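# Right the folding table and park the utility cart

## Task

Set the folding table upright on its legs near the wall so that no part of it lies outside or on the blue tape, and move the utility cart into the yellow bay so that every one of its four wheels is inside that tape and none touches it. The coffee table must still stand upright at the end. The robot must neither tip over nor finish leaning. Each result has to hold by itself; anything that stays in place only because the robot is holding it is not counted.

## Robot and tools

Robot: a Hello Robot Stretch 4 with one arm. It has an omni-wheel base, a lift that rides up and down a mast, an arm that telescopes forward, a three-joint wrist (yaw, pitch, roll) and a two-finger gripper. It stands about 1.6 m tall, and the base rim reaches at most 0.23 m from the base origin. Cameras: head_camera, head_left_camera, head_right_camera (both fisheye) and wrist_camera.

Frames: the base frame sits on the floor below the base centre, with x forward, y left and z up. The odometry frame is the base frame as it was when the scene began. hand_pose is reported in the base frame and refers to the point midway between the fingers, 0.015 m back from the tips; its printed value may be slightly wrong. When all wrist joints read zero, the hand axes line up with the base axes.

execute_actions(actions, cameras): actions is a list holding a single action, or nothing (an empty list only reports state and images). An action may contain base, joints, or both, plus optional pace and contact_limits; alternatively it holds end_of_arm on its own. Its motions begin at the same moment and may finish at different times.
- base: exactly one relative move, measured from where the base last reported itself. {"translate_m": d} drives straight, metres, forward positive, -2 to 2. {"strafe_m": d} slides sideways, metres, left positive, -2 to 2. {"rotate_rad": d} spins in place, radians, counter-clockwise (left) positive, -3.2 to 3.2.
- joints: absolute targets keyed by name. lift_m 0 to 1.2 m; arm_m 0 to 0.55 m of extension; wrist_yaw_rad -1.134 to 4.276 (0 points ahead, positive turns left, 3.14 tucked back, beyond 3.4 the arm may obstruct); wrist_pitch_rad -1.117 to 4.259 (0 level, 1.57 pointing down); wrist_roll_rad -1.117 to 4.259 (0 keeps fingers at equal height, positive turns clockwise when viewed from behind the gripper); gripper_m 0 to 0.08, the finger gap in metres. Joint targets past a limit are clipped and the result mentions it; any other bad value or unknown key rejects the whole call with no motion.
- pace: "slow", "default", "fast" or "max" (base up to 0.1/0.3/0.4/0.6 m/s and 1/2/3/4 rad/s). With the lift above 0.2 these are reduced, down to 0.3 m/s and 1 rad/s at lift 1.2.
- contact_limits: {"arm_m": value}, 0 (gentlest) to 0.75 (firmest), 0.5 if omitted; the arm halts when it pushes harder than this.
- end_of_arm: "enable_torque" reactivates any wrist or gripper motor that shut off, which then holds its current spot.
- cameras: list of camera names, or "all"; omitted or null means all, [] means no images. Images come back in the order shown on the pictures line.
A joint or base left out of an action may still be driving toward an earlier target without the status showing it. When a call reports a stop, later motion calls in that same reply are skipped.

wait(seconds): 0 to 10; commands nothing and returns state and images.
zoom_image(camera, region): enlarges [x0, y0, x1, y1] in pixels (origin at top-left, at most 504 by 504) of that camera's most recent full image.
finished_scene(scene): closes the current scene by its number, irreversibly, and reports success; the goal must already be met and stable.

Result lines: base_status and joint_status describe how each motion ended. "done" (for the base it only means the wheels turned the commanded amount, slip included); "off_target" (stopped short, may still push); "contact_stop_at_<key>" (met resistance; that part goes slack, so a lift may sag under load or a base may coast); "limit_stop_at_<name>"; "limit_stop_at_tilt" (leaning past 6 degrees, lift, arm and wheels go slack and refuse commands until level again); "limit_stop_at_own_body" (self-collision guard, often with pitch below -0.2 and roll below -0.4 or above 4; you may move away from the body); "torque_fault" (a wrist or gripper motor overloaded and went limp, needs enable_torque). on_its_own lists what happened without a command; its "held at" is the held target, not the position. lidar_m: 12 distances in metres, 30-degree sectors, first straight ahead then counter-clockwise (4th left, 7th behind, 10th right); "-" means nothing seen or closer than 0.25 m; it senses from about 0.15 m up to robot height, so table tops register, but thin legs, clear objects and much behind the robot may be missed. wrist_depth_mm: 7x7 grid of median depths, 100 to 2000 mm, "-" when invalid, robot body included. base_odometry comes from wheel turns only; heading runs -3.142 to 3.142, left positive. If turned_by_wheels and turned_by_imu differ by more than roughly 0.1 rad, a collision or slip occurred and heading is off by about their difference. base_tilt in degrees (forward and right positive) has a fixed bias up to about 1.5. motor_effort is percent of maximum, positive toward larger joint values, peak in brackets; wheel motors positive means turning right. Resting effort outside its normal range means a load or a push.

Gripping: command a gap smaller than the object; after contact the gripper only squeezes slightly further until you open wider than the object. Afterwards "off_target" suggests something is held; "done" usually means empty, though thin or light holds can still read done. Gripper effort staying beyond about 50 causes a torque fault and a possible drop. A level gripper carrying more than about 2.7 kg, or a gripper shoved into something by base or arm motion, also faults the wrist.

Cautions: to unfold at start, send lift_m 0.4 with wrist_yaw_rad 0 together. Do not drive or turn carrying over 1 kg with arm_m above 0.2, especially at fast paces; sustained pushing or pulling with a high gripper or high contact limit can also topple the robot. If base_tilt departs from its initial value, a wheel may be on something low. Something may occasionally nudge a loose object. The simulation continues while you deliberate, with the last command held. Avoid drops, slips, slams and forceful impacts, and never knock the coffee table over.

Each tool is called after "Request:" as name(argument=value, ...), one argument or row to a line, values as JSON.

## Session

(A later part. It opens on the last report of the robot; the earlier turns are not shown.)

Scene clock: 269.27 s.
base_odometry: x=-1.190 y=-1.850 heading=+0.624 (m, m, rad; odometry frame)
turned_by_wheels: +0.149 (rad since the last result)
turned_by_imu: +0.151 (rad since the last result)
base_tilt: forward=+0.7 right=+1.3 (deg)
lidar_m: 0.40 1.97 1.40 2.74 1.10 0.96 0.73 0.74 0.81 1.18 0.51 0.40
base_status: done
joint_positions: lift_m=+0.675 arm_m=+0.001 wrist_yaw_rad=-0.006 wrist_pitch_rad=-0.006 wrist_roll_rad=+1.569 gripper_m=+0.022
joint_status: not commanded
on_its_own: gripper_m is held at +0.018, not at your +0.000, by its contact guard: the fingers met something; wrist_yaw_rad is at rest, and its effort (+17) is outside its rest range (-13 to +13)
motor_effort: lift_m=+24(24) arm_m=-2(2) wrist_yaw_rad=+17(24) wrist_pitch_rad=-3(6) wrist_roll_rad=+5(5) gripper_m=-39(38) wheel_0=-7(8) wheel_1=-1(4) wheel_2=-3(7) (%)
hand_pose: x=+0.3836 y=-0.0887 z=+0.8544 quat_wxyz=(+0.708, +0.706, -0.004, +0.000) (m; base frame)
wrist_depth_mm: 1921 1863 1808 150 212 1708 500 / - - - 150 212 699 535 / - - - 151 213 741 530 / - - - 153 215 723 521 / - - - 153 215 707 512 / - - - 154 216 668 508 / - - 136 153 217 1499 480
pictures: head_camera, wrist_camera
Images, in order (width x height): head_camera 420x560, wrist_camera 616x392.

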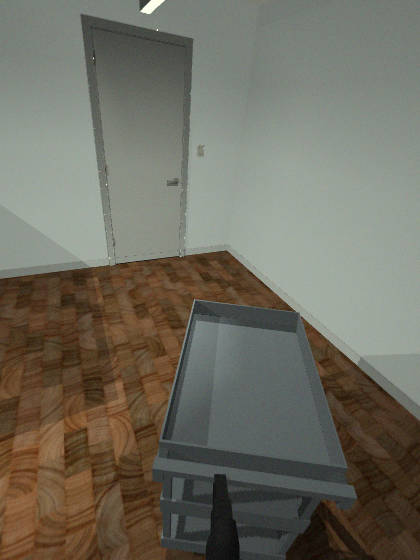

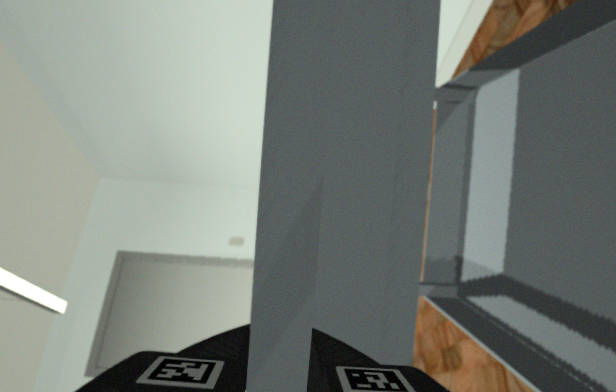

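Request:
execute_actions(
  actions=[
    {"base":{"strafe_m":-0.15},"pace":"slow"},
  ],
  cameras=[],
)

Request:
execute_actions(
  actions=[
    {"base":{"rotate_rad":0.22},"pace":"slow"},
  ],
  cameras=[],
)

Request:
execute_actions(
  actions=[
    {"base":{"strafe_m":-0.15},"pace":"slow"},
  ],
  cameras=[],
)

Request:
execute_actions(
  actions=[
    {"base":{"rotate_rad":0.22},"pace":"slow"},
  ],
  cameras=["head_camera"],
)

Scene clock: 282.40 s.
base_odometry: x=-1.103 y=-1.972 heading=+0.625 (m, m, rad; odometry frame)
turned_by_wheels: +0.001 (rad since the last result)
turned_by_imu: +0.000 (rad since the last result)
base_tilt: forward=+0.7 right=+1.3 (deg)
lidar_m: 0.37 2.40 1.52 2.86 1.24 0.89 0.69 0.67 0.74 1.05 1.69 0.41
base_status: done
joint_positions: lift_m=+0.675 arm_m=+0.001 wrist_yaw_rad=+0.005 wrist_pitch_rad=-0.006 wrist_roll_rad=+1.568 gripper_m=+0.022
joint_status: not commanded
on_its_own: gripper_m is held at +0.018, not at your +0.000, by its contact guard: the fingers met something; wrist_yaw_rad is at rest, and its effort (-14) is outside its rest range (-13 to +13)
motor_effort: lift_m=+24(24) arm_m=-2(2) wrist_yaw_rad=-14(17) wrist_pitch_rad=-5(5) wrist_roll_rad=+5(5) gripper_m=-38(38) wheel_0=+5(9) wheel_1=+0(4) wheel_2=+2(4) (%)
hand_pose: x=+0.3846 y=-0.0864 z=+0.8543 quat_wxyz=(+0.708, +0.706, +0.000, +0.004) (m; base frame)
wrist_depth_mm: 1756 1708 1808 179 247 1618 1182 / - - - 174 242 1708 508 / - - - 169 237 707 530 / - - - 166 230 723 521 / - - - 162 224 715 508 / - - - 158 220 699 504 / - - 136 153 215 661 492
pictures: none
No camera images: the call's "cameras" was empty. Leave "cameras" out to get every camera's image.

Scene clock: 283.63 s.
base_odometry: x=-1.103 y=-1.972 heading=+0.844 (m, m, rad; odometry frame)
turned_by_wheels: +0.219 (rad since the last result)
turned_by_imu: +0.222 (rad since the last result)
base_tilt: forward=+0.7 right=+1.4 (deg)
lidar_m: 0.41 1.57 1.53 1.25 1.25 0.78 0.68 0.68 0.79 1.47 0.45 0.39
base_status: done
joint_positions: lift_m=+0.675 arm_m=+0.001 wrist_yaw_rad=-0.005 wrist_pitch_rad=-0.006 wrist_roll_rad=+1.568 gripper_m=+0.022
joint_status: not commanded
on_its_own: gripper_m is held at +0.018, not at your +0.000, by its contact guard: the fingers met something; wrist_yaw_rad is at rest, and its effort (+15) is outside its rest range (-13 to +13)
motor_effort: lift_m=+24(24) arm_m=-2(2) wrist_yaw_rad=+15(26) wrist_pitch_rad=-3(6) wrist_roll_rad=+5(6) gripper_m=-38(38) wheel_0=-4(6) wheel_1=-1(9) wheel_2=-3(5) (%)
hand_pose: x=+0.3837 y=-0.0885 z=+0.8544 quat_wxyz=(+0.708, +0.706, -0.004, +0.000) (m; base frame)
wrist_depth_mm: - - - 132 191 668 539 / - - - 136 196 723 535 / - - - 140 200 750 530 / - - - 143 206 741 525 / - - - 147 211 715 517 / - - - 151 217 661 504 / - - 137 153 222 1537 452
pictures: none
No camera images: the call's "cameras" was empty. Leave "cameras" out to get every camera's image.

Scene clock: 286.30 s.
base_odometry: x=-0.990 y=-2.072 heading=+0.844 (m, m, rad; odometry frame)
turned_by_wheels: +0.000 (rad since the last result)
turned_by_imu: +0.000 (rad since the last result)
base_tilt: forward=+0.7 right=+1.3 (deg)
lidar_m: 0.38 1.81 1.63 1.38 1.19 0.72 0.63 0.63 0.75 1.48 1.54 0.41
base_status: done
joint_positions: lift_m=+0.675 arm_m=+0.001 wrist_yaw_rad=+0.006 wrist_pitch_rad=-0.006 wrist_roll_rad=+1.568 gripper_m=+0.022
joint_status: not commanded
on_its_own: gripper_m is held at +0.018, not at your +0.000, by its contact guard: the fingers met something; wrist_yaw_rad is at rest, and its effort (-17) is outside its rest range (-13 to +13)
motor_effort: lift_m=+24(24) arm_m=-2(2) wrist_yaw_rad=-17(18) wrist_pitch_rad=-7(7) wrist_roll_rad=+6(5) gripper_m=-38(38) wheel_0=+4(10) wheel_1=+0(3) wheel_2=+2(4) (%)
hand_pose: x=+0.3847 y=-0.0862 z=+0.8543 quat_wxyz=(+0.708, +0.706, +0.000, +0.004) (m; base frame)
wrist_depth_mm: - - - 160 224 1708 492 / - - - 158 223 715 530 / - - - 157 220 741 530 / - - - 158 220 723 521 / - - - 156 218 723 512 / - - - 155 217 699 508 / - - 136 153 216 654 492
pictures: none
No camera images: the call's "cameras" was empty. Leave "cameras" out to get every camera's image.

Scene clock: 287.53 s.
base_odometry: x=-0.990 y=-2.072 heading=+1.064 (m, m, rad; odometry frame)
turned_by_wheels: +0.219 (rad since the last result)
turned_by_imu: +0.222 (rad since the last result)
base_tilt: forward=+0.7 right=+1.4 (deg)
lidar_m: 0.40 1.63 1.86 1.39 0.91 0.69 0.65 0.66 0.92 1.53 0.43 0.39
base_status: done
joint_positions: lift_m=+0.675 arm_m=+0.001 wrist_yaw_rad=-0.004 wrist_pitch_rad=-0.006 wrist_roll_rad=+1.568 gripper_m=+0.022
joint_status: not commanded
on_its_own: gripper_m is held at +0.018, not at your +0.000, by its contact guard: the fingers met something
motor_effort: lift_m=+24(24) arm_m=-2(2) wrist_yaw_rad=+11(28) wrist_pitch_rad=-4(6) wrist_roll_rad=+5(4) gripper_m=-38(39) wheel_0=-5(6) wheel_1=+0(2) wheel_2=-3(8) (%)
hand_pose: x=+0.3838 y=-0.0883 z=+0.8544 quat_wxyz=(+0.708, +0.706, -0.004, +0.001) (m; base frame)
wrist_depth_mm: - - - 119 176 676 539 / - - - 124 182 707 535 / - - - 130 190 699 525 / - - - 136 198 715 525 / - - - 142 208 676 512 / - - - 150 219 1537 477 / - - 136 153 226 1499 1098
pictures: head_camera
Images, in order (width x height): head_camera 420x560.

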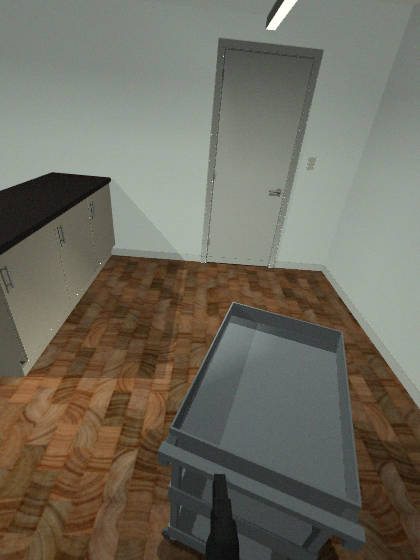

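Request:
execute_actions(
  actions=[
    {"base":{"strafe_m":-0.35},"pace":"slow"},
  ],
  cameras=[],
)

Request:
execute_actions(
  actions=[
    {"base":{"rotate_rad":0.3},"pace":"slow"},
  ],
  cameras=[],
)

Request:
execute_actions(
  actions=[
    {"base":{"strafe_m":-0.3},"pace":"slow"},
  ],
  cameras=[],
)

Request:
execute_actions(
  actions=[
    {"base":{"rotate_rad":0.3},"pace":"slow"},
  ],
  cameras=["head_camera","head_left_camera"],
)

Scene clock: 301.03 s.
base_odometry: x=-0.684 y=-2.241 heading=+1.064 (m, m, rad; odometry frame)
turned_by_wheels: +0.001 (rad since the last result)
turned_by_imu: +0.001 (rad since the last result)
base_tilt: forward=+0.7 right=+1.3 (deg)
lidar_m: 0.36 1.86 1.86 1.75 0.92 0.68 0.61 0.67 0.89 1.18 1.24 0.42
base_status: done
joint_positions: lift_m=+0.675 arm_m=+0.001 wrist_yaw_rad=+0.007 wrist_pitch_rad=-0.006 wrist_roll_rad=+1.568 gripper_m=+0.022
joint_status: not commanded
on_its_own: gripper_m is held at +0.018, not at your +0.000, by its contact guard: the fingers met something; wrist_yaw_rad is at rest, and its effort (-19) is outside its rest range (-13 to +13)
motor_effort: lift_m=+24(24) arm_m=-2(2) wrist_yaw_rad=-19(21) wrist_pitch_rad=-7(6) wrist_roll_rad=+6(5) gripper_m=-38(38) wheel_0=+4(10) wheel_1=-1(3) wheel_2=+4(1) (%)
hand_pose: x=+0.3848 y=-0.0860 z=+0.8542 quat_wxyz=(+0.708, +0.706, +0.000, +0.004) (m; base frame)
wrist_depth_mm: - - - 195 268 1756 1182 / - - - 187 257 1756 496 / - - - 179 247 699 521 / - - - 173 238 732 521 / - - - 167 230 715 512 / - - - 161 222 699 500 / - - 136 153 215 699 500
pictures: none
No camera images: the call's "cameras" was empty. Leave "cameras" out to get every camera's image.

Scene clock: 302.40 s.
base_odometry: x=-0.684 y=-2.241 heading=+1.364 (m, m, rad; odometry frame)
turned_by_wheels: +0.299 (rad since the last result)
turned_by_imu: +0.302 (rad since the last result)
base_tilt: forward=+0.7 right=+1.3 (deg)
lidar_m: 0.41 1.87 1.74 1.20 0.75 0.60 0.59 0.74 1.17 1.18 0.44 0.39
base_status: done
joint_positions: lift_m=+0.675 arm_m=+0.001 wrist_yaw_rad=-0.004 wrist_pitch_rad=-0.006 wrist_roll_rad=+1.568 gripper_m=+0.022
joint_status: not commanded
on_its_own: gripper_m is held at +0.018, not at your +0.000, by its contact guard: the fingers met something
motor_effort: lift_m=+24(24) arm_m=-2(2) wrist_yaw_rad=+11(27) wrist_pitch_rad=+0(5) wrist_roll_rad=+6(5) gripper_m=-38(38) wheel_0=-5(13) wheel_1=-2(2) wheel_2=-2(10) (%)
hand_pose: x=+0.3838 y=-0.0883 z=+0.8544 quat_wxyz=(+0.708, +0.706, -0.004, +0.001) (m; base frame)
wrist_depth_mm: - - - 129 186 676 539 / - - - 132 193 715 544 / - - - 137 198 741 530 / - - - 141 204 741 521 / - - - 146 210 683 517 / - - - 151 218 1430 492 / - - 136 153 222 1576 449
pictures: none
No camera images: the call's "cameras" was empty. Leave "cameras" out to get every camera's image.

Scene clock: 306.53 s.
base_odometry: x=-0.391 y=-2.303 heading=+1.364 (m, m, rad; odometry frame)
turned_by_wheels: +0.001 (rad since the last result)
turned_by_imu: +0.002 (rad since the last result)
base_tilt: forward=+0.7 right=+1.3 (deg)
lidar_m: 0.35 2.03 2.02 1.37 0.81 0.70 0.73 0.87 0.88 0.90 1.05 0.45
base_status: done
joint_positions: lift_m=+0.675 arm_m=+0.001 wrist_yaw_rad=+0.006 wrist_pitch_rad=-0.006 wrist_roll_rad=+1.568 gripper_m=+0.022
joint_status: not commanded
on_its_own: gripper_m is held at +0.018, not at your +0.000, by its contact guard: the fingers met something; wrist_yaw_rad is at rest, and its effort (-19) is outside its rest range (-13 to +13)
motor_effort: lift_m=+24(24) arm_m=-2(2) wrist_yaw_rad=-19(22) wrist_pitch_rad=-8(7) wrist_roll_rad=+5(6) gripper_m=-39(38) wheel_0=+4(8) wheel_1=+0(10) wheel_2=+4(5) (%)
hand_pose: x=+0.3848 y=-0.0861 z=+0.8542 quat_wxyz=(+0.708, +0.706, +0.000, +0.004) (m; base frame)
wrist_depth_mm: - - - 196 271 1708 1229 / - - - 187 258 1661 492 / - - - 180 249 691 525 / - - - 174 236 732 521 / - - - 167 231 715 512 / - - - 162 222 699 500 / - - 136 153 215 683 492
pictures: none
No camera images: the call's "cameras" was empty. Leave "cameras" out to get every camera's image.

Scene clock: 307.90 s.
base_odometry: x=-0.391 y=-2.303 heading=+1.664 (m, m, rad; odometry frame)
turned_by_wheels: +0.299 (rad since the last result)
turned_by_imu: +0.302 (rad since the last result)
base_tilt: forward=+0.7 right=+1.3 (deg)
lidar_m: 0.41 2.02 2.00 0.97 0.74 0.71 0.79 0.89 0.89 0.96 0.45 0.38
base_status: done
joint_positions: lift_m=+0.675 arm_m=+0.001 wrist_yaw_rad=-0.004 wrist_pitch_rad=-0.006 wrist_roll_rad=+1.568 gripper_m=+0.022
joint_status: not commanded
on_its_own: gripper_m is held at +0.018, not at your +0.000, by its contact guard: the fingers met something
motor_effort: lift_m=+24(24) arm_m=-2(2) wrist_yaw_rad=+11(26) wrist_pitch_rad=-3(5) wrist_roll_rad=+5(6) gripper_m=-38(38) wheel_0=-5(8) wheel_1=-2(5) wheel_2=-2(9) (%)
hand_pose: x=+0.3838 y=-0.0883 z=+0.8544 quat_wxyz=(+0.708, +0.706, -0.004, +0.001) (m; base frame)
wrist_depth_mm: - - - 129 187 661 539 / - - - 133 193 715 539 / - - - 137 198 750 525 / - - - 141 204 732 521 / - - - 146 211 676 512 / - - - 151 219 1464 496 / - - 136 153 223 1537 449
pictures: head_camera, head_left_camera
Images, in order (width x height): head_camera 420x560, head_left_camera 420x672.

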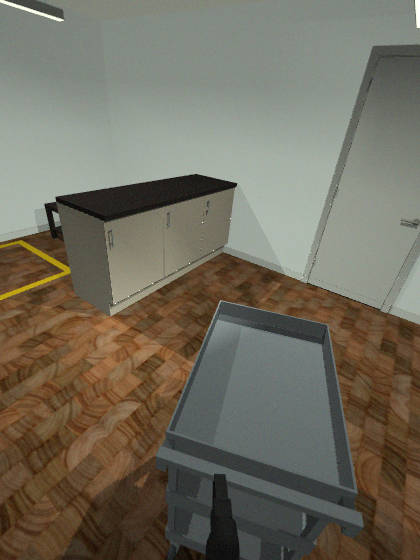

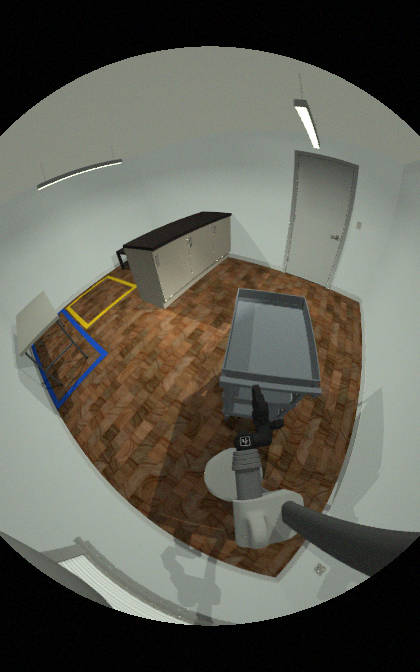

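Request:
execute_actions(
  actions=[
    {"base":{"strafe_m":-0.3},"pace":"slow"},
  ],
  cameras=[],
)

Request:
execute_actions(
  actions=[
    {"base":{"rotate_rad":0.3},"pace":"slow"},
  ],
  cameras=[],
)

Request:
execute_actions(
  actions=[
    {"base":{"strafe_m":-0.3},"pace":"slow"},
  ],
  cameras=[],
)

Request:
execute_actions(
  actions=[
    {"base":{"rotate_rad":0.3},"pace":"slow"},
  ],
  cameras=["head_camera","head_left_camera"],
)

Scene clock: 321.57 s.
base_odometry: x=-0.092 y=-2.275 heading=+1.664 (m, m, rad; odometry frame)
turned_by_wheels: +0.001 (rad since the last result)
turned_by_imu: +0.001 (rad since the last result)
base_tilt: forward=+0.7 right=+1.3 (deg)
lidar_m: 0.34 2.13 2.28 1.21 0.92 0.88 0.85 0.66 0.64 0.69 1.04 0.42
base_status: done
joint_positions: lift_m=+0.675 arm_m=+0.001 wrist_yaw_rad=+0.006 wrist_pitch_rad=-0.006 wrist_roll_rad=+1.568 gripper_m=+0.022
joint_status: not commanded
on_its_own: gripper_m is held at +0.018, not at your +0.000, by its contact guard: the fingers met something; wrist_yaw_rad is at rest, and its effort (-20) is outside its rest range (-13 to +13)
motor_effort: lift_m=+24(24) arm_m=-2(2) wrist_yaw_rad=-20(22) wrist_pitch_rad=-7(5) wrist_roll_rad=+5(5) gripper_m=-38(38) wheel_0=+4(8) wheel_1=+0(6) wheel_2=+4(3) (%)
hand_pose: x=+0.3848 y=-0.0861 z=+0.8542 quat_wxyz=(+0.708, +0.706, +0.000, +0.004) (m; base frame)
wrist_depth_mm: - - - 194 267 1661 1205 / - - - 186 257 1618 488 / - - - 178 248 699 530 / - - - 173 237 741 525 / - - - 167 230 699 517 / - - - 162 223 707 504 / - - 136 153 215 691 496
pictures: none
No camera images: the call's "cameras" was empty. Leave "cameras" out to get every camera's image.

Scene clock: 322.93 s.
base_odometry: x=-0.092 y=-2.275 heading=+1.964 (m, m, rad; odometry frame)
turned_by_wheels: +0.299 (rad since the last result)
turned_by_imu: +0.302 (rad since the last result)
base_tilt: forward=+0.7 right=+1.4 (deg)
lidar_m: 0.39 2.29 1.52 0.97 0.89 0.92 0.72 0.64 0.67 0.82 0.45 0.41
base_status: done
joint_positions: lift_m=+0.675 arm_m=+0.001 wrist_yaw_rad=-0.004 wrist_pitch_rad=-0.006 wrist_roll_rad=+1.568 gripper_m=+0.022
joint_status: not commanded
on_its_own: gripper_m is held at +0.018, not at your +0.000, by its contact guard: the fingers met something
motor_effort: lift_m=+24(24) arm_m=-2(2) wrist_yaw_rad=+12(25) wrist_pitch_rad=-4(9) wrist_roll_rad=+6(5) gripper_m=-39(39) wheel_0=-5(9) wheel_1=-1(2) wheel_2=-2(6) (%)
hand_pose: x=+0.3838 y=-0.0884 z=+0.8544 quat_wxyz=(+0.708, +0.706, -0.004, +0.001) (m; base frame)
wrist_depth_mm: - - - 128 186 668 549 / - - - 132 191 723 539 / - - - 137 196 750 525 / - - - 141 203 732 525 / - - - 146 211 668 512 / - - - 152 220 1464 488 / - - 136 154 223 1576 452
pictures: none
No camera images: the call's "cameras" was empty. Leave "cameras" out to get every camera's image.

Scene clock: 327.10 s.
base_odometry: x=+0.185 y=-2.160 heading=+1.964 (m, m, rad; odometry frame)
turned_by_wheels: +0.001 (rad since the last result)
turned_by_imu: +0.002 (rad since the last result)
base_tilt: forward=+0.7 right=+1.3 (deg)
lidar_m: 0.37 2.21 1.93 1.23 1.13 0.78 0.50 0.46 0.46 0.59 1.34 0.43
base_status: done
joint_positions: lift_m=+0.675 arm_m=+0.001 wrist_yaw_rad=+0.006 wrist_pitch_rad=-0.006 wrist_roll_rad=+1.568 gripper_m=+0.022
joint_status: not commanded
on_its_own: gripper_m is held at +0.018, not at your +0.000, by its contact guard: the fingers met something; wrist_yaw_rad is at rest, and its effort (-19) is outside its rest range (-13 to +13)
motor_effort: lift_m=+24(24) arm_m=-2(2) wrist_yaw_rad=-19(22) wrist_pitch_rad=-5(7) wrist_roll_rad=+5(6) gripper_m=-38(38) wheel_0=+4(9) wheel_1=+0(2) wheel_2=+4(2) (%)
hand_pose: x=+0.3848 y=-0.0861 z=+0.8542 quat_wxyz=(+0.708, +0.706, +0.000, +0.004) (m; base frame)
wrist_depth_mm: - - - 194 267 1661 1205 / - - - 186 255 1708 484 / - - - 179 247 699 530 / - - - 173 238 732 521 / - - - 167 230 715 512 / - - - 162 223 691 504 / - - 136 153 216 676 496
pictures: none
No camera images: the call's "cameras" was empty. Leave "cameras" out to get every camera's image.

Scene clock: 328.47 s.
base_odometry: x=+0.185 y=-2.160 heading=+2.264 (m, m, rad; odometry frame)
turned_by_wheels: +0.299 (rad since the last result)
turned_by_imu: +0.302 (rad since the last result)
base_tilt: forward=+0.7 right=+1.3 (deg)
lidar_m: 0.42 2.50 1.39 1.16 1.13 0.57 0.47 0.45 0.50 0.86 0.45 0.40
base_status: done
joint_positions: lift_m=+0.675 arm_m=+0.001 wrist_yaw_rad=-0.004 wrist_pitch_rad=-0.006 wrist_roll_rad=+1.568 gripper_m=+0.022
joint_status: not commanded
on_its_own: gripper_m is held at +0.018, not at your +0.000, by its contact guard: the fingers met something
motor_effort: lift_m=+24(24) arm_m=-2(2) wrist_yaw_rad=+11(26) wrist_pitch_rad=-5(6) wrist_roll_rad=+4(5) gripper_m=-38(38) wheel_0=-5(9) wheel_1=-1(5) wheel_2=-1(8) (%)
hand_pose: x=+0.3839 y=-0.0883 z=+0.8544 quat_wxyz=(+0.708, +0.706, -0.004, +0.001) (m; base frame)
wrist_depth_mm: - - - 128 185 676 535 / - - - 132 191 707 530 / - - - 136 196 750 530 / - - - 141 203 732 517 / - - - 146 211 699 512 / - - - 151 220 1537 488 / - - 136 154 224 1537 459
pictures: head_camera, head_left_camera
Images, in order (width x height): head_camera 420x560, head_left_camera 420x672.

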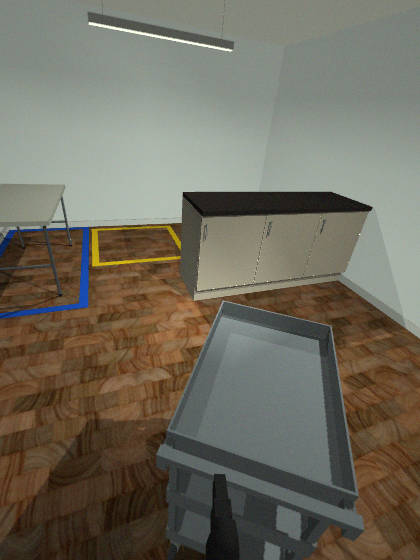

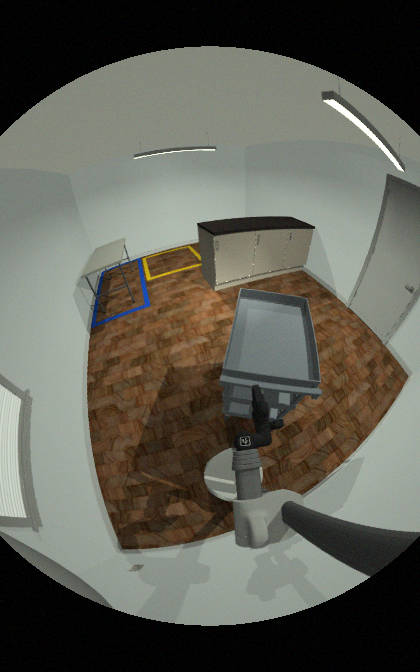

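Request:
execute_actions(
  actions=[
    {"base":{"strafe_m":-0.3},"pace":"slow"},
  ],
  cameras=[],
)

Request:
execute_actions(
  actions=[
    {"base":{"rotate_rad":0.3},"pace":"slow"},
  ],
  cameras=[],
)

Request:
execute_actions(
  actions=[
    {"base":{"strafe_m":-0.28},"pace":"slow"},
  ],
  cameras=[],
)

Request:
execute_actions(
  actions=[
    {"base":{"rotate_rad":0.15},"pace":"slow"},
  ],
  cameras=["head_camera","head_left_camera"],
)

Scene clock: 349.60 s.
base_odometry: x=+0.416 y=-1.968 heading=+2.264 (m, m, rad; odometry frame)
turned_by_wheels: +0.001 (rad since the last result)
turned_by_imu: +0.001 (rad since the last result)
base_tilt: forward=+0.7 right=+1.3 (deg)
lidar_m: 0.36 2.65 1.79 1.44 0.88 0.47 0.36 0.35 0.40 0.69 2.29 0.44
base_status: done
joint_positions: lift_m=+0.675 arm_m=+0.001 wrist_yaw_rad=+0.006 wrist_pitch_rad=-0.006 wrist_roll_rad=+1.568 gripper_m=+0.022
joint_status: not commanded
on_its_own: gripper_m is held at +0.018, not at your +0.000, by its contact guard: the fingers met something; wrist_yaw_rad is at rest, and its effort (-18) is outside its rest range (-13 to +13)
motor_effort: lift_m=+24(24) arm_m=-2(2) wrist_yaw_rad=-18(20) wrist_pitch_rad=-8(4) wrist_roll_rad=+6(5) gripper_m=-38(38) wheel_0=+4(9) wheel_1=+1(11) wheel_2=+4(2) (%)
hand_pose: x=+0.3848 y=-0.0861 z=+0.8542 quat_wxyz=(+0.708, +0.706, +0.000, +0.004) (m; base frame)
wrist_depth_mm: - - - 188 259 1708 1182 / - - - 181 250 1661 488 / - - - 176 243 699 530 / - - - 170 236 741 525 / - - - 166 229 707 517 / - - - 161 222 707 500 / - - 136 154 216 683 492
pictures: none
No camera images: the call's "cameras" was empty. Leave "cameras" out to get every camera's image.

Scene clock: 350.97 s.
base_odometry: x=+0.416 y=-1.968 heading=+2.564 (m, m, rad; odometry frame)
turned_by_wheels: +0.299 (rad since the last result)
turned_by_imu: +0.302 (rad since the last result)
base_tilt: forward=+0.6 right=+1.4 (deg)
lidar_m: 0.39 2.14 1.50 1.42 0.57 0.39 0.37 0.37 0.53 1.32 0.45 0.38
base_status: done
joint_positions: lift_m=+0.675 arm_m=+0.001 wrist_yaw_rad=-0.004 wrist_pitch_rad=-0.006 wrist_roll_rad=+1.568 gripper_m=+0.022
joint_status: not commanded
on_its_own: gripper_m is held at +0.018, not at your +0.000, by its contact guard: the fingers met something
motor_effort: lift_m=+24(24) arm_m=-2(2) wrist_yaw_rad=+11(27) wrist_pitch_rad=-3(7) wrist_roll_rad=+6(5) gripper_m=-38(38) wheel_0=-5(8) wheel_1=+0(6) wheel_2=-1(10) (%)
hand_pose: x=+0.3839 y=-0.0883 z=+0.8544 quat_wxyz=(+0.708, +0.706, -0.004, +0.001) (m; base frame)
wrist_depth_mm: - - - 124 181 668 539 / - - - 129 188 707 535 / - - - 134 195 732 525 / - - - 139 203 732 525 / - - - 144 211 676 512 / - - - 151 220 1537 488 / - - 137 154 226 1537 436
pictures: none
No camera images: the call's "cameras" was empty. Leave "cameras" out to get every camera's image.

Scene clock: 354.93 s.
base_odometry: x=+0.568 y=-1.733 heading=+2.564 (m, m, rad; odometry frame)
turned_by_wheels: +0.001 (rad since the last result)
turned_by_imu: +0.002 (rad since the last result)
base_tilt: forward=+0.7 right=+1.3 (deg)
lidar_m: 0.39 2.56 1.82 1.66 0.52 0.39 0.36 0.40 0.53 1.36 2.02 0.42
base_status: done
joint_positions: lift_m=+0.675 arm_m=+0.001 wrist_yaw_rad=+0.006 wrist_pitch_rad=-0.006 wrist_roll_rad=+1.568 gripper_m=+0.022
joint_status: not commanded
on_its_own: gripper_m is held at +0.018, not at your +0.000, by its contact guard: the fingers met something; wrist_yaw_rad is at rest, and its effort (-17) is outside its rest range (-13 to +13)
motor_effort: lift_m=+24(24) arm_m=-2(2) wrist_yaw_rad=-17(18) wrist_pitch_rad=-9(6) wrist_roll_rad=+5(6) gripper_m=-38(38) wheel_0=+5(10) wheel_1=+0(5) wheel_2=+3(2) (%)
hand_pose: x=+0.3847 y=-0.0862 z=+0.8543 quat_wxyz=(+0.708, +0.706, +0.000, +0.004) (m; base frame)
wrist_depth_mm: - - - 168 234 1708 1160 / - - - 165 230 1576 508 / - - - 163 226 741 525 / - - - 161 224 732 521 / - - - 159 222 723 517 / - - - 158 217 699 504 / - - 136 154 216 668 492
pictures: none
No camera images: the call's "cameras" was empty. Leave "cameras" out to get every camera's image.

Scene clock: 356.00 s.
base_odometry: x=+0.568 y=-1.733 heading=+2.714 (m, m, rad; odometry frame)
turned_by_wheels: +0.149 (rad since the last result)
turned_by_imu: +0.151 (rad since the last result)
base_tilt: forward=+0.7 right=+1.4 (deg)
lidar_m: 0.41 2.21 1.74 1.04 0.46 0.34 0.36 0.40 0.61 1.99 0.48 0.41
base_status: done
joint_positions: lift_m=+0.675 arm_m=+0.001 wrist_yaw_rad=-0.005 wrist_pitch_rad=-0.006 wrist_roll_rad=+1.568 gripper_m=+0.022
joint_status: not commanded
on_its_own: gripper_m is held at +0.018, not at your +0.000, by its contact guard: the fingers met something; wrist_yaw_rad is at rest, and its effort (+15) is outside its rest range (-13 to +13)
motor_effort: lift_m=+24(24) arm_m=-2(2) wrist_yaw_rad=+15(25) wrist_pitch_rad=-2(3) wrist_roll_rad=+5(5) gripper_m=-38(38) wheel_0=-4(6) wheel_1=-1(6) wheel_2=-4(6) (%)
hand_pose: x=+0.3838 y=-0.0886 z=+0.8544 quat_wxyz=(+0.708, +0.706, -0.004, +0.000) (m; base frame)
wrist_depth_mm: - - - 139 198 683 521 / - - - 142 202 759 535 / - - - 144 206 741 525 / - - - 147 209 732 525 / - - - 150 213 723 517 / - - - 154 218 661 504 / - - 136 154 220 1499 459
pictures: head_camera, head_left_camera
Images, in order (width x height): head_camera 420x560, head_left_camera 420x672.

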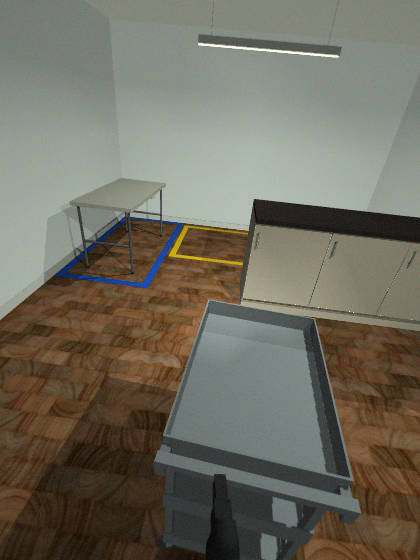

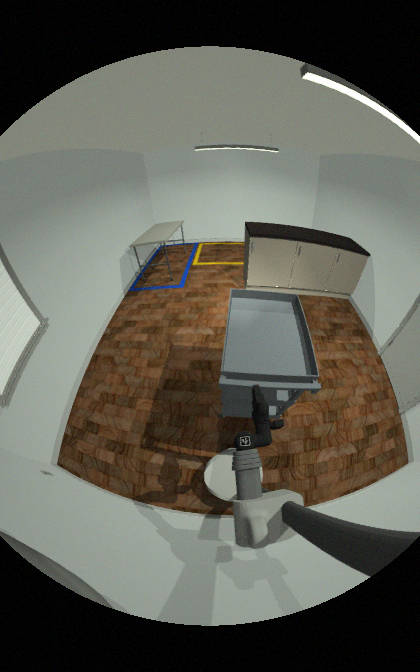

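Request:
execute_actions(
  actions=[
    {"base":{"strafe_m":-0.2},"pace":"slow"},
  ],
  cameras=[],
)

Request:
execute_actions(
  actions=[
    {"base":{"rotate_rad":0.1},"pace":"slow"},
  ],
  cameras=["head_camera"],
)

Request:
execute_actions(
  actions=[
    {"base":{"translate_m":0.6},"pace":"slow"},
  ],
  cameras=["head_camera"],
)

Scene clock: 366.20 s.
base_odometry: x=+0.651 y=-1.551 heading=+2.714 (m, m, rad; odometry frame)
turned_by_wheels: +0.001 (rad since the last result)
turned_by_imu: +0.001 (rad since the last result)
base_tilt: forward=+0.7 right=+1.3 (deg)
lidar_m: 0.38 2.50 1.94 1.07 0.51 0.39 0.37 0.43 0.66 1.77 1.93 0.41
base_status: done
joint_positions: lift_m=+0.675 arm_m=+0.001 wrist_yaw_rad=+0.006 wrist_pitch_rad=-0.006 wrist_roll_rad=+1.568 gripper_m=+0.022
joint_status: not commanded
on_its_own: gripper_m is held at +0.018, not at your +0.000, by its contact guard: the fingers met something; wrist_yaw_rad is at rest, and its effort (-18) is outside its rest range (-13 to +13)
motor_effort: lift_m=+24(24) arm_m=-2(2) wrist_yaw_rad=-18(19) wrist_pitch_rad=-5(5) wrist_roll_rad=+5(6) gripper_m=-38(38) wheel_0=+4(10) wheel_1=+1(2) wheel_2=+4(2) (%)
hand_pose: x=+0.3848 y=-0.0861 z=+0.8543 quat_wxyz=(+0.708, +0.706, +0.000, +0.004) (m; base frame)
wrist_depth_mm: - - - 171 237 1708 1205 / - - - 168 234 1576 508 / - - - 165 229 732 530 / - - - 163 226 732 521 / - - - 160 223 707 508 / - - - 158 220 707 508 / - - 136 154 216 640 492
pictures: none
No camera images: the call's "cameras" was empty. Leave "cameras" out to get every camera's image.

Scene clock: 367.13 s.
base_odometry: x=+0.651 y=-1.551 heading=+2.814 (m, m, rad; odometry frame)
turned_by_wheels: +0.099 (rad since the last result)
turned_by_imu: +0.100 (rad since the last result)
base_tilt: forward=+0.7 right=+1.3 (deg)
lidar_m: 0.39 2.30 1.90 0.83 0.46 0.39 0.39 0.45 0.76 1.78 0.52 0.40
base_status: done
joint_positions: lift_m=+0.675 arm_m=+0.001 wrist_yaw_rad=-0.005 wrist_pitch_rad=-0.006 wrist_roll_rad=+1.568 gripper_m=+0.022
joint_status: not commanded
on_its_own: gripper_m is held at +0.018, not at your +0.000, by its contact guard: the fingers met something
motor_effort: lift_m=+24(24) arm_m=-2(2) wrist_yaw_rad=+13(18) wrist_pitch_rad=-5(6) wrist_roll_rad=+6(6) gripper_m=-38(38) wheel_0=-3(6) wheel_1=-2(4) wheel_2=-3(7) (%)
hand_pose: x=+0.3838 y=-0.0884 z=+0.8544 quat_wxyz=(+0.708, +0.706, -0.004, +0.001) (m; base frame)
wrist_depth_mm: - - - 152 213 1708 508 / - - - 152 215 715 535 / - - - 153 216 732 525 / - - - 153 216 732 517 / - - - 154 217 715 512 / - - - 155 218 683 508 / - - 136 154 217 1464 473
pictures: head_camera
Images, in order (width x height): head_camera 420x560.

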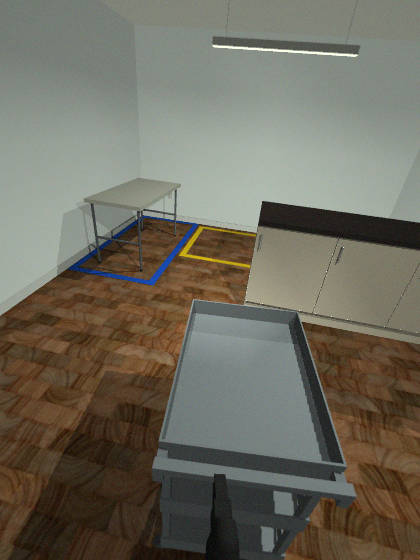

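Scene clock: 374.40 s.
base_odometry: x=+0.083 y=-1.358 heading=+2.814 (m, m, rad; odometry frame)
turned_by_wheels: +0.000 (rad since the last result)
turned_by_imu: -0.005 (rad since the last result)
base_tilt: forward=+0.7 right=+1.3 (deg)
lidar_m: 0.43 2.16 1.78 1.78 1.15 0.98 0.98 1.12 1.84 1.91 0.37 0.32
base_status: done
joint_positions: lift_m=+0.675 arm_m=+0.001 wrist_yaw_rad=-0.003 wrist_pitch_rad=-0.007 wrist_roll_rad=+1.569 gripper_m=+0.022
joint_status: not commanded
on_its_own: gripper_m is held at +0.018, not at your +0.000, by its contact guard: the fingers met something
motor_effort: lift_m=+24(24) arm_m=-2(2) wrist_yaw_rad=+7(15) wrist_pitch_rad=-4(3) wrist_roll_rad=+5(4) gripper_m=-38(38) wheel_0=+3(7) wheel_1=+0(4) wheel_2=-2(8) (%)
hand_pose: x=+0.3840 y=-0.0880 z=+0.8545 quat_wxyz=(+0.708, +0.706, -0.003, +0.001) (m; base frame)
wrist_depth_mm: - - - - 138 141 539 / - - - - 150 154 539 / - - - 102 165 621 530 / - - - 109 182 615 517 / - - - 124 204 1537 469 / - - - 145 236 1576 1138 / - - 136 154 258 301 310
pictures: head_camera
Images, in order (width x height): head_camera 420x560.

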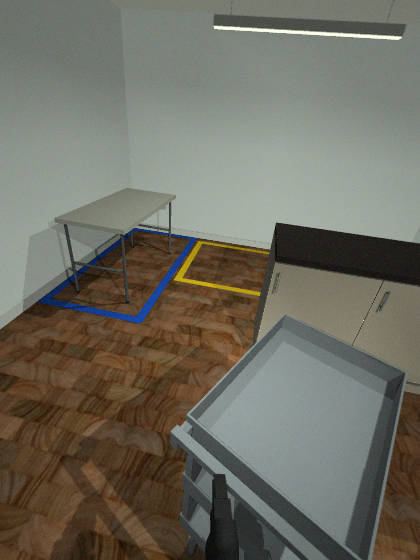

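Request:
execute_actions(
  actions=[
    {"base":{"strafe_m":-0.4},"pace":"slow"},
  ],
  cameras=["head_camera","head_left_camera"],
)

Scene clock: 389.73 s.
base_odometry: x=+0.212 y=-0.979 heading=+2.814 (m, m, rad; odometry frame)
turned_by_wheels: +0.001 (rad since the last result)
turned_by_imu: +0.001 (rad since the last result)
base_tilt: forward=+0.6 right=+1.3 (deg)
lidar_m: 0.39 2.35 2.17 2.17 1.26 1.07 1.07 1.21 1.51 1.52 0.49 0.40
base_status: done
joint_positions: lift_m=+0.675 arm_m=+0.001 wrist_yaw_rad=+0.005 wrist_pitch_rad=-0.006 wrist_roll_rad=+1.569 gripper_m=+0.022
joint_status: not commanded
on_its_own: gripper_m is held at +0.018, not at your +0.000, by its contact guard: the fingers met something; wrist_yaw_rad is at rest, and its effort (-15) is outside its rest range (-13 to +13)
motor_effort: lift_m=+24(24) arm_m=-2(2) wrist_yaw_rad=-15(20) wrist_pitch_rad=-4(4) wrist_roll_rad=+4(4) gripper_m=-38(38) wheel_0=+4(10) wheel_1=+1(6) wheel_2=+2(2) (%)
hand_pose: x=+0.3847 y=-0.0863 z=+0.8543 quat_wxyz=(+0.708, +0.706, +0.000, +0.004) (m; base frame)
wrist_depth_mm: - - - 137 195 683 530 / - - - 140 200 759 535 / - - - 143 204 732 530 / - - - 146 208 723 517 / - - - 149 213 715 512 / - - - 153 218 647 500 / - - 136 154 220 1537 459
pictures: head_camera, head_left_camera
Images, in order (width x height): head_camera 420x560, head_left_camera 420x672.

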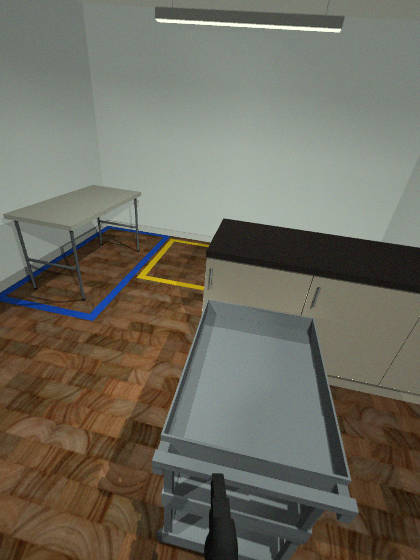

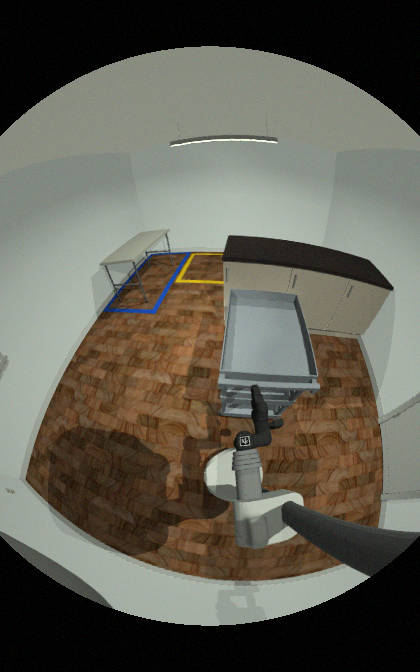

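Request:
execute_actions(
  actions=[
    {"base":{"rotate_rad":-0.16},"pace":"slow"},
  ],
  cameras=[],
)

Request:
execute_actions(
  actions=[
    {"joints":{"gripper_m":0.08}},
  ],
  cameras=[],
)

Request:
execute_actions(
  actions=[
    {"base":{"strafe_m":-0.1},"pace":"slow"},
  ],
  cameras=["head_camera","wrist_camera"],
)

Scene clock: 413.50 s.
base_odometry: x=+0.212 y=-0.979 heading=+2.655 (m, m, rad; odometry frame)
turned_by_wheels: -0.159 (rad since the last result)
turned_by_imu: -0.162 (rad since the last result)
base_tilt: forward=+0.7 right=+1.3 (deg)
lidar_m: 0.36 2.35 2.27 2.18 1.43 1.11 1.06 1.14 1.53 1.50 1.64 0.43
base_status: done
joint_positions: lift_m=+0.675 arm_m=+0.001 wrist_yaw_rad=+0.005 wrist_pitch_rad=-0.006 wrist_roll_rad=+1.569 gripper_m=+0.022
joint_status: not commanded
on_its_own: gripper_m is held at +0.018, not at your +0.000, by its contact guard: the fingers met something; wrist_yaw_rad is at rest, and its effort (-15) is outside its rest range (-13 to +13)
motor_effort: lift_m=+24(24) arm_m=-2(2) wrist_yaw_rad=-15(30) wrist_pitch_rad=-5(4) wrist_roll_rad=+4(5) gripper_m=-38(38) wheel_0=+4(9) wheel_1=+2(9) wheel_2=+4(9) (%)
hand_pose: x=+0.3847 y=-0.0864 z=+0.8543 quat_wxyz=(+0.708, +0.706, +0.000, +0.004) (m; base frame)
wrist_depth_mm: - - - 172 238 1308 1205 / - - - 168 234 1255 508 / - - - 166 230 723 535 / - - - 163 226 741 521 / - - - 161 225 715 517 / - - - 158 220 699 508 / - - 136 154 216 654 488
pictures: none
No camera images: the call's "cameras" was empty. Leave "cameras" out to get every camera's image.

Scene clock: 414.73 s.
base_odometry: x=+0.212 y=-0.979 heading=+2.655 (m, m, rad; odometry frame)
turned_by_wheels: +0.000 (rad since the last result)
turned_by_imu: +0.000 (rad since the last result)
base_tilt: forward=+0.7 right=+1.3 (deg)
lidar_m: 0.38 2.32 2.26 2.17 1.43 1.10 1.07 1.15 1.54 1.49 1.64 0.42
base_status: not commanded
joint_positions: lift_m=+0.675 arm_m=+0.001 wrist_yaw_rad=+0.000 wrist_pitch_rad=-0.005 wrist_roll_rad=+1.570 gripper_m=+0.080
joint_status: all done
motor_effort: lift_m=+24(24) arm_m=-2(2) wrist_yaw_rad=-2(15) wrist_pitch_rad=-7(4) wrist_roll_rad=+2(4) gripper_m=+1(36) wheel_0=+3(4) wheel_1=+2(2) wheel_2=+3(4) (%)
hand_pose: x=+0.3843 y=-0.0873 z=+0.8541 quat_wxyz=(+0.708, +0.707, -0.002, +0.002) (m; base frame)
wrist_depth_mm: - - - 175 242 1255 1205 / - - - 170 236 1255 508 / - - - 167 232 707 525 / - - - 165 229 732 525 / - - - 162 225 707 512 / - - - 160 220 699 504 / - 123 - 214 145 627 488
pictures: none
No camera images: the call's "cameras" was empty. Leave "cameras" out to get every camera's image.

Scene clock: 416.87 s.
base_odometry: x=+0.258 y=-0.891 heading=+2.655 (m, m, rad; odometry frame)
turned_by_wheels: +0.000 (rad since the last result)
turned_by_imu: +0.000 (rad since the last result)
base_tilt: forward=+0.7 right=+1.3 (deg)
lidar_m: 0.38 0.40 2.35 2.27 1.45 1.11 1.07 1.15 1.45 1.42 1.51 0.43
base_status: done
joint_positions: lift_m=+0.675 arm_m=+0.001 wrist_yaw_rad=+0.000 wrist_pitch_rad=-0.005 wrist_roll_rad=+1.570 gripper_m=+0.080
joint_status: not commanded
motor_effort: lift_m=+24(24) arm_m=-2(2) wrist_yaw_rad=-2(4) wrist_pitch_rad=-6(7) wrist_roll_rad=+2(3) gripper_m=+2(2) wheel_0=+1(5) wheel_1=-2(6) wheel_2=+0(3) (%)
hand_pose: x=+0.3843 y=-0.0874 z=+0.8541 quat_wxyz=(+0.708, +0.707, -0.002, +0.002) (m; base frame)
wrist_depth_mm: - - - 180 246 1255 1118 / - - - 176 244 273 264 / - - - 173 239 1255 500 / - - - 170 235 715 521 / - - - 167 230 715 512 / - - - 165 226 699 500 / - 123 - 218 146 621 496
pictures: head_camera, wrist_camera
Images, in order (width x height): head_camera 420x560, wrist_camera 616x392.

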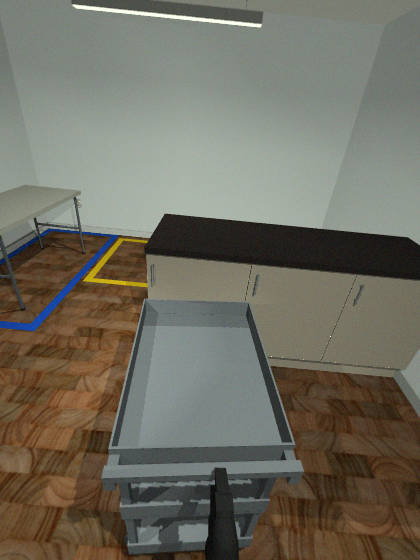

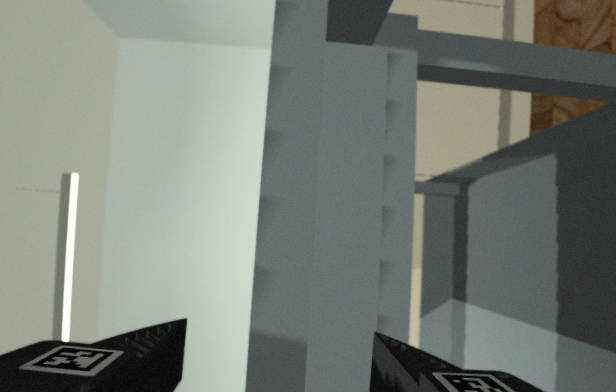

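Request:
execute_actions(
  actions=[
    {"base":{"strafe_m":0.045},"pace":"slow"},
  ],
  cameras=[],
)

Request:
execute_actions(
  actions=[
    {"base":{"translate_m":0.017},"pace":"slow"},
  ],
  cameras=[],
)

Request:
execute_actions(
  actions=[
    {"joints":{"gripper_m":0.0}},
  ],
  cameras=[],
)

Request:
execute_actions(
  actions=[
    {"base":{"strafe_m":-0.15},"pace":"slow"},
  ],
  cameras=[],
)

Request:
execute_actions(
  actions=[
    {"base":{"rotate_rad":0.3},"pace":"slow"},
  ],
  cameras=[],
)

Request:
execute_actions(
  actions=[
    {"base":{"strafe_m":-0.3},"pace":"slow"},
  ],
  cameras=[],
)

Request:
execute_actions(
  actions=[
    {"base":{"rotate_rad":0.25},"pace":"slow"},
  ],
  cameras=["head_camera","wrist_camera"],
)

Scene clock: 429.47 s.
base_odometry: x=+0.237 y=-0.931 heading=+2.655 (m, m, rad; odometry frame)
turned_by_wheels: +0.000 (rad since the last result)
turned_by_imu: -0.001 (rad since the last result)
base_tilt: forward=+0.7 right=+1.4 (deg)
lidar_m: 0.38 0.41 2.31 2.22 1.41 1.11 1.06 1.16 1.49 1.45 1.60 0.41
base_status: done
joint_positions: lift_m=+0.675 arm_m=+0.001 wrist_yaw_rad=+0.000 wrist_pitch_rad=-0.005 wrist_roll_rad=+1.570 gripper_m=+0.080
joint_status: not commanded
motor_effort: lift_m=+24(24) arm_m=-2(2) wrist_yaw_rad=-2(1) wrist_pitch_rad=-9(9) wrist_roll_rad=+2(2) gripper_m=+1(2) wheel_0=-3(6) wheel_1=+0(1) wheel_2=+0(1) (%)
hand_pose: x=+0.3843 y=-0.0874 z=+0.8541 quat_wxyz=(+0.708, +0.707, -0.002, +0.002) (m; base frame)
wrist_depth_mm: - - - 178 245 1281 282 / - - - 173 240 1255 1078 / - - - 170 236 723 521 / - - - 167 231 732 521 / - - - 165 228 715 508 / - - - 163 224 699 504 / - 123 - 216 146 621 492
pictures: none
No camera images: the call's "cameras" was empty. Leave "cameras" out to get every camera's image.

Scene clock: 430.57 s.
base_odometry: x=+0.222 y=-0.923 heading=+2.655 (m, m, rad; odometry frame)
turned_by_wheels: +0.000 (rad since the last result)
turned_by_imu: +0.000 (rad since the last result)
base_tilt: forward=+0.7 right=+1.3 (deg)
lidar_m: 0.37 0.39 2.29 2.22 1.46 1.14 1.09 1.17 1.48 1.46 1.59 0.40
base_status: done
joint_positions: lift_m=+0.675 arm_m=+0.001 wrist_yaw_rad=+0.000 wrist_pitch_rad=-0.005 wrist_roll_rad=+1.570 gripper_m=+0.080
joint_status: not commanded
motor_effort: lift_m=+24(24) arm_m=-2(2) wrist_yaw_rad=-3(2) wrist_pitch_rad=-7(10) wrist_roll_rad=+1(2) gripper_m=+1(1) wheel_0=+3(5) wheel_1=+2(6) wheel_2=-2(4) (%)
hand_pose: x=+0.3843 y=-0.0874 z=+0.8541 quat_wxyz=(+0.708, +0.707, -0.002, +0.002) (m; base frame)
wrist_depth_mm: - - - 159 225 1229 1160 / - - - 156 222 1281 1098 / - - - 153 219 732 521 / - - - 150 214 732 517 / - - - 148 210 707 517 / - - - 145 208 691 508 / - 123 - 143 146 615 500
pictures: none
No camera images: the call's "cameras" was empty. Leave "cameras" out to get every camera's image.

Scene clock: 431.77 s.
base_odometry: x=+0.222 y=-0.923 heading=+2.655 (m, m, rad; odometry frame)
turned_by_wheels: +0.000 (rad since the last result)
turned_by_imu: +0.000 (rad since the last result)
base_tilt: forward=+0.7 right=+1.3 (deg)
lidar_m: 0.36 0.36 2.31 2.21 1.45 1.12 1.09 1.15 1.48 1.45 1.60 0.42
base_status: not commanded
joint_positions: lift_m=+0.675 arm_m=+0.001 wrist_yaw_rad=+0.000 wrist_pitch_rad=-0.006 wrist_roll_rad=+1.570 gripper_m=+0.023
joint_status: gripper_m off_target (ended at +0.023, target +0.000)
on_its_own: gripper_m is held at +0.018, not at your +0.000, by its contact guard: the fingers met something
motor_effort: lift_m=+24(24) arm_m=-2(2) wrist_yaw_rad=-1(1) wrist_pitch_rad=-4(9) wrist_roll_rad=+2(2) gripper_m=-40(40) wheel_0=+3(3) wheel_1=+2(2) wheel_2=-2(2) (%)
hand_pose: x=+0.3843 y=-0.0874 z=+0.8543 quat_wxyz=(+0.708, +0.707, -0.002, +0.002) (m; base frame)
wrist_depth_mm: - - - 160 225 1229 1160 / - - - 156 220 1229 1078 / - - - 153 216 723 521 / - - - 150 213 732 525 / - - - 148 211 715 517 / - - - 146 207 699 500 / - - 136 142 204 683 500
pictures: none
No camera images: the call's "cameras" was empty. Leave "cameras" out to get every camera's image.

Scene clock: 434.40 s.
base_odometry: x=+0.293 y=-0.790 heading=+2.656 (m, m, rad; odometry frame)
turned_by_wheels: +0.001 (rad since the last result)
turned_by_imu: +0.001 (rad since the last result)
base_tilt: forward=+0.7 right=+1.3 (deg)
lidar_m: 0.35 0.34 2.46 2.37 1.46 1.15 1.09 1.18 1.31 1.31 1.42 0.41
base_status: done
joint_positions: lift_m=+0.675 arm_m=+0.001 wrist_yaw_rad=+0.007 wrist_pitch_rad=-0.005 wrist_roll_rad=+1.567 gripper_m=+0.023
joint_status: not commanded
on_its_own: gripper_m is held at +0.018, not at your +0.000, by its contact guard: the fingers met something; wrist_yaw_rad is at rest, and its effort (-23) is outside its rest range (-13 to +13)
motor_effort: lift_m=+24(24) arm_m=-2(2) wrist_yaw_rad=-23(24) wrist_pitch_rad=-8(6) wrist_roll_rad=+8(9) gripper_m=-39(39) wheel_0=+6(9) wheel_1=+0(7) wheel_2=+2(6) (%)
hand_pose: x=+0.3849 y=-0.0858 z=+0.8542 quat_wxyz=(+0.708, +0.706, +0.001, +0.005) (m; base frame)
wrist_depth_mm: - - - 194 272 286 1098 / - - - 183 258 1229 1118 / - - - 173 244 1255 480 / - - - 166 233 683 530 / - - - 158 223 715 512 / - - - 151 211 699 500 / - - 135 142 204 683 496
pictures: none
No camera images: the call's "cameras" was empty. Leave "cameras" out to get every camera's image.

Scene clock: 435.77 s.
base_odometry: x=+0.293 y=-0.790 heading=+2.955 (m, m, rad; odometry frame)
turned_by_wheels: +0.299 (rad since the last result)
turned_by_imu: +0.302 (rad since the last result)
base_tilt: forward=+0.7 right=+1.3 (deg)
lidar_m: 0.39 0.40 2.37 1.90 1.22 1.10 1.10 1.37 1.30 1.33 1.58 0.39
base_status: done
joint_positions: lift_m=+0.675 arm_m=+0.001 wrist_yaw_rad=-0.006 wrist_pitch_rad=-0.007 wrist_roll_rad=+1.567 gripper_m=+0.023
joint_status: not commanded
on_its_own: gripper_m is held at +0.018, not at your +0.000, by its contact guard: the fingers met something; wrist_yaw_rad is at rest, and its effort (+18) is outside its rest range (-13 to +13)
motor_effort: lift_m=+24(24) arm_m=-2(2) wrist_yaw_rad=+18(34) wrist_pitch_rad=-3(5) wrist_roll_rad=+8(8) gripper_m=-39(39) wheel_0=-4(10) wheel_1=-2(1) wheel_2=-3(11) (%)
hand_pose: x=+0.3837 y=-0.0888 z=+0.8545 quat_wxyz=(+0.708, +0.706, -0.005, +0.000) (m; base frame)
wrist_depth_mm: - - - 127 185 1078 1078 / - - - 129 189 676 535 / - - - 131 193 699 530 / - - - 134 196 723 525 / - - - 136 200 723 521 / - - - 139 204 661 504 / - - 136 141 207 621 496
pictures: none
No camera images: the call's "cameras" was empty. Leave "cameras" out to get every camera's image.

Scene clock: 439.90 s.
base_odometry: x=+0.348 y=-0.496 heading=+2.956 (m, m, rad; odometry frame)
turned_by_wheels: +0.001 (rad since the last result)
turned_by_imu: +0.001 (rad since the last result)
base_tilt: forward=+0.7 right=+1.3 (deg)
lidar_m: 0.35 0.35 2.66 2.09 1.35 1.21 1.23 1.15 1.04 1.04 1.33 0.41
base_status: done
joint_positions: lift_m=+0.675 arm_m=+0.001 wrist_yaw_rad=+0.008 wrist_pitch_rad=-0.005 wrist_roll_rad=+1.567 gripper_m=+0.023
joint_status: not commanded
on_its_own: gripper_m is held at +0.018, not at your +0.000, by its contact guard: the fingers met something; wrist_yaw_rad is at rest, and its effort (-22) is outside its rest range (-13 to +13)
motor_effort: lift_m=+24(24) arm_m=-2(2) wrist_yaw_rad=-22(25) wrist_pitch_rad=-8(9) wrist_roll_rad=+8(9) gripper_m=-39(38) wheel_0=+5(10) wheel_1=-1(4) wheel_2=+3(4) (%)
hand_pose: x=+0.3849 y=-0.0858 z=+0.8542 quat_wxyz=(+0.708, +0.706, +0.001, +0.005) (m; base frame)
wrist_depth_mm: - - - 182 256 271 274 / - - - 174 245 1060 1078 / - - - 166 236 1098 484 / - - - 160 228 683 521 / - - - 155 218 715 512 / - - - 150 209 691 500 / - - 136 142 204 683 496
pictures: none
No camera images: the call's "cameras" was empty. Leave "cameras" out to get every camera's image.

Scene clock: 441.20 s.
base_odometry: x=+0.348 y=-0.496 heading=-3.078 (m, m, rad; odometry frame)
turned_by_wheels: +0.249 (rad since the last result)
turned_by_imu: +0.252 (rad since the last result)
base_tilt: forward=+0.7 right=+1.3 (deg)
lidar_m: 0.37 0.43 2.65 1.58 1.23 1.19 1.32 1.05 1.03 1.14 1.34 0.36
base_status: done
joint_positions: lift_m=+0.675 arm_m=+0.001 wrist_yaw_rad=-0.006 wrist_pitch_rad=-0.007 wrist_roll_rad=+1.567 gripper_m=+0.023
joint_status: not commanded
on_its_own: gripper_m is held at +0.018, not at your +0.000, by its contact guard: the fingers met something; wrist_yaw_rad is at rest, and its effort (+17) is outside its rest range (-13 to +13)
motor_effort: lift_m=+24(24) arm_m=-2(2) wrist_yaw_rad=+17(32) wrist_pitch_rad=-2(7) wrist_roll_rad=+8(8) gripper_m=-39(39) wheel_0=-4(8) wheel_1=+0(7) wheel_2=-4(13) (%)
hand_pose: x=+0.3837 y=-0.0887 z=+0.8545 quat_wxyz=(+0.708, +0.706, -0.005, +0.000) (m; base frame)
wrist_depth_mm: - - - 129 188 976 960 / - - - 131 191 699 512 / - - - 133 194 741 525 / - - - 135 197 732 525 / - - - 138 200 723 508 / - - - 141 205 683 504 / - - 136 141 206 634 496
pictures: head_camera, wrist_camera
Images, in order (width x height): head_camera 420x560, wrist_camera 616x392.

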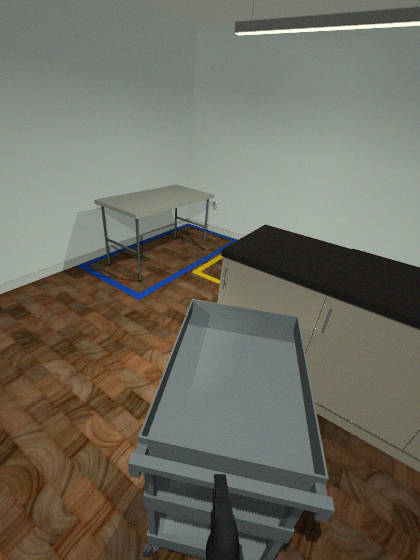

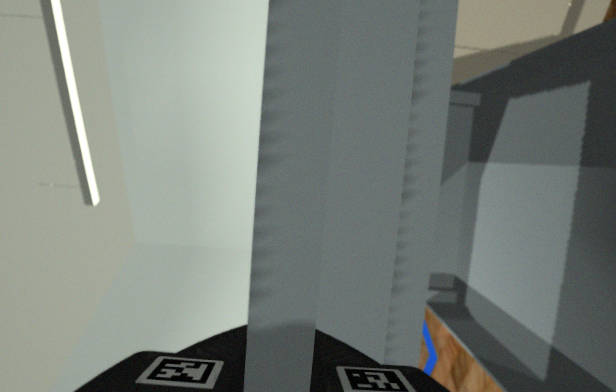

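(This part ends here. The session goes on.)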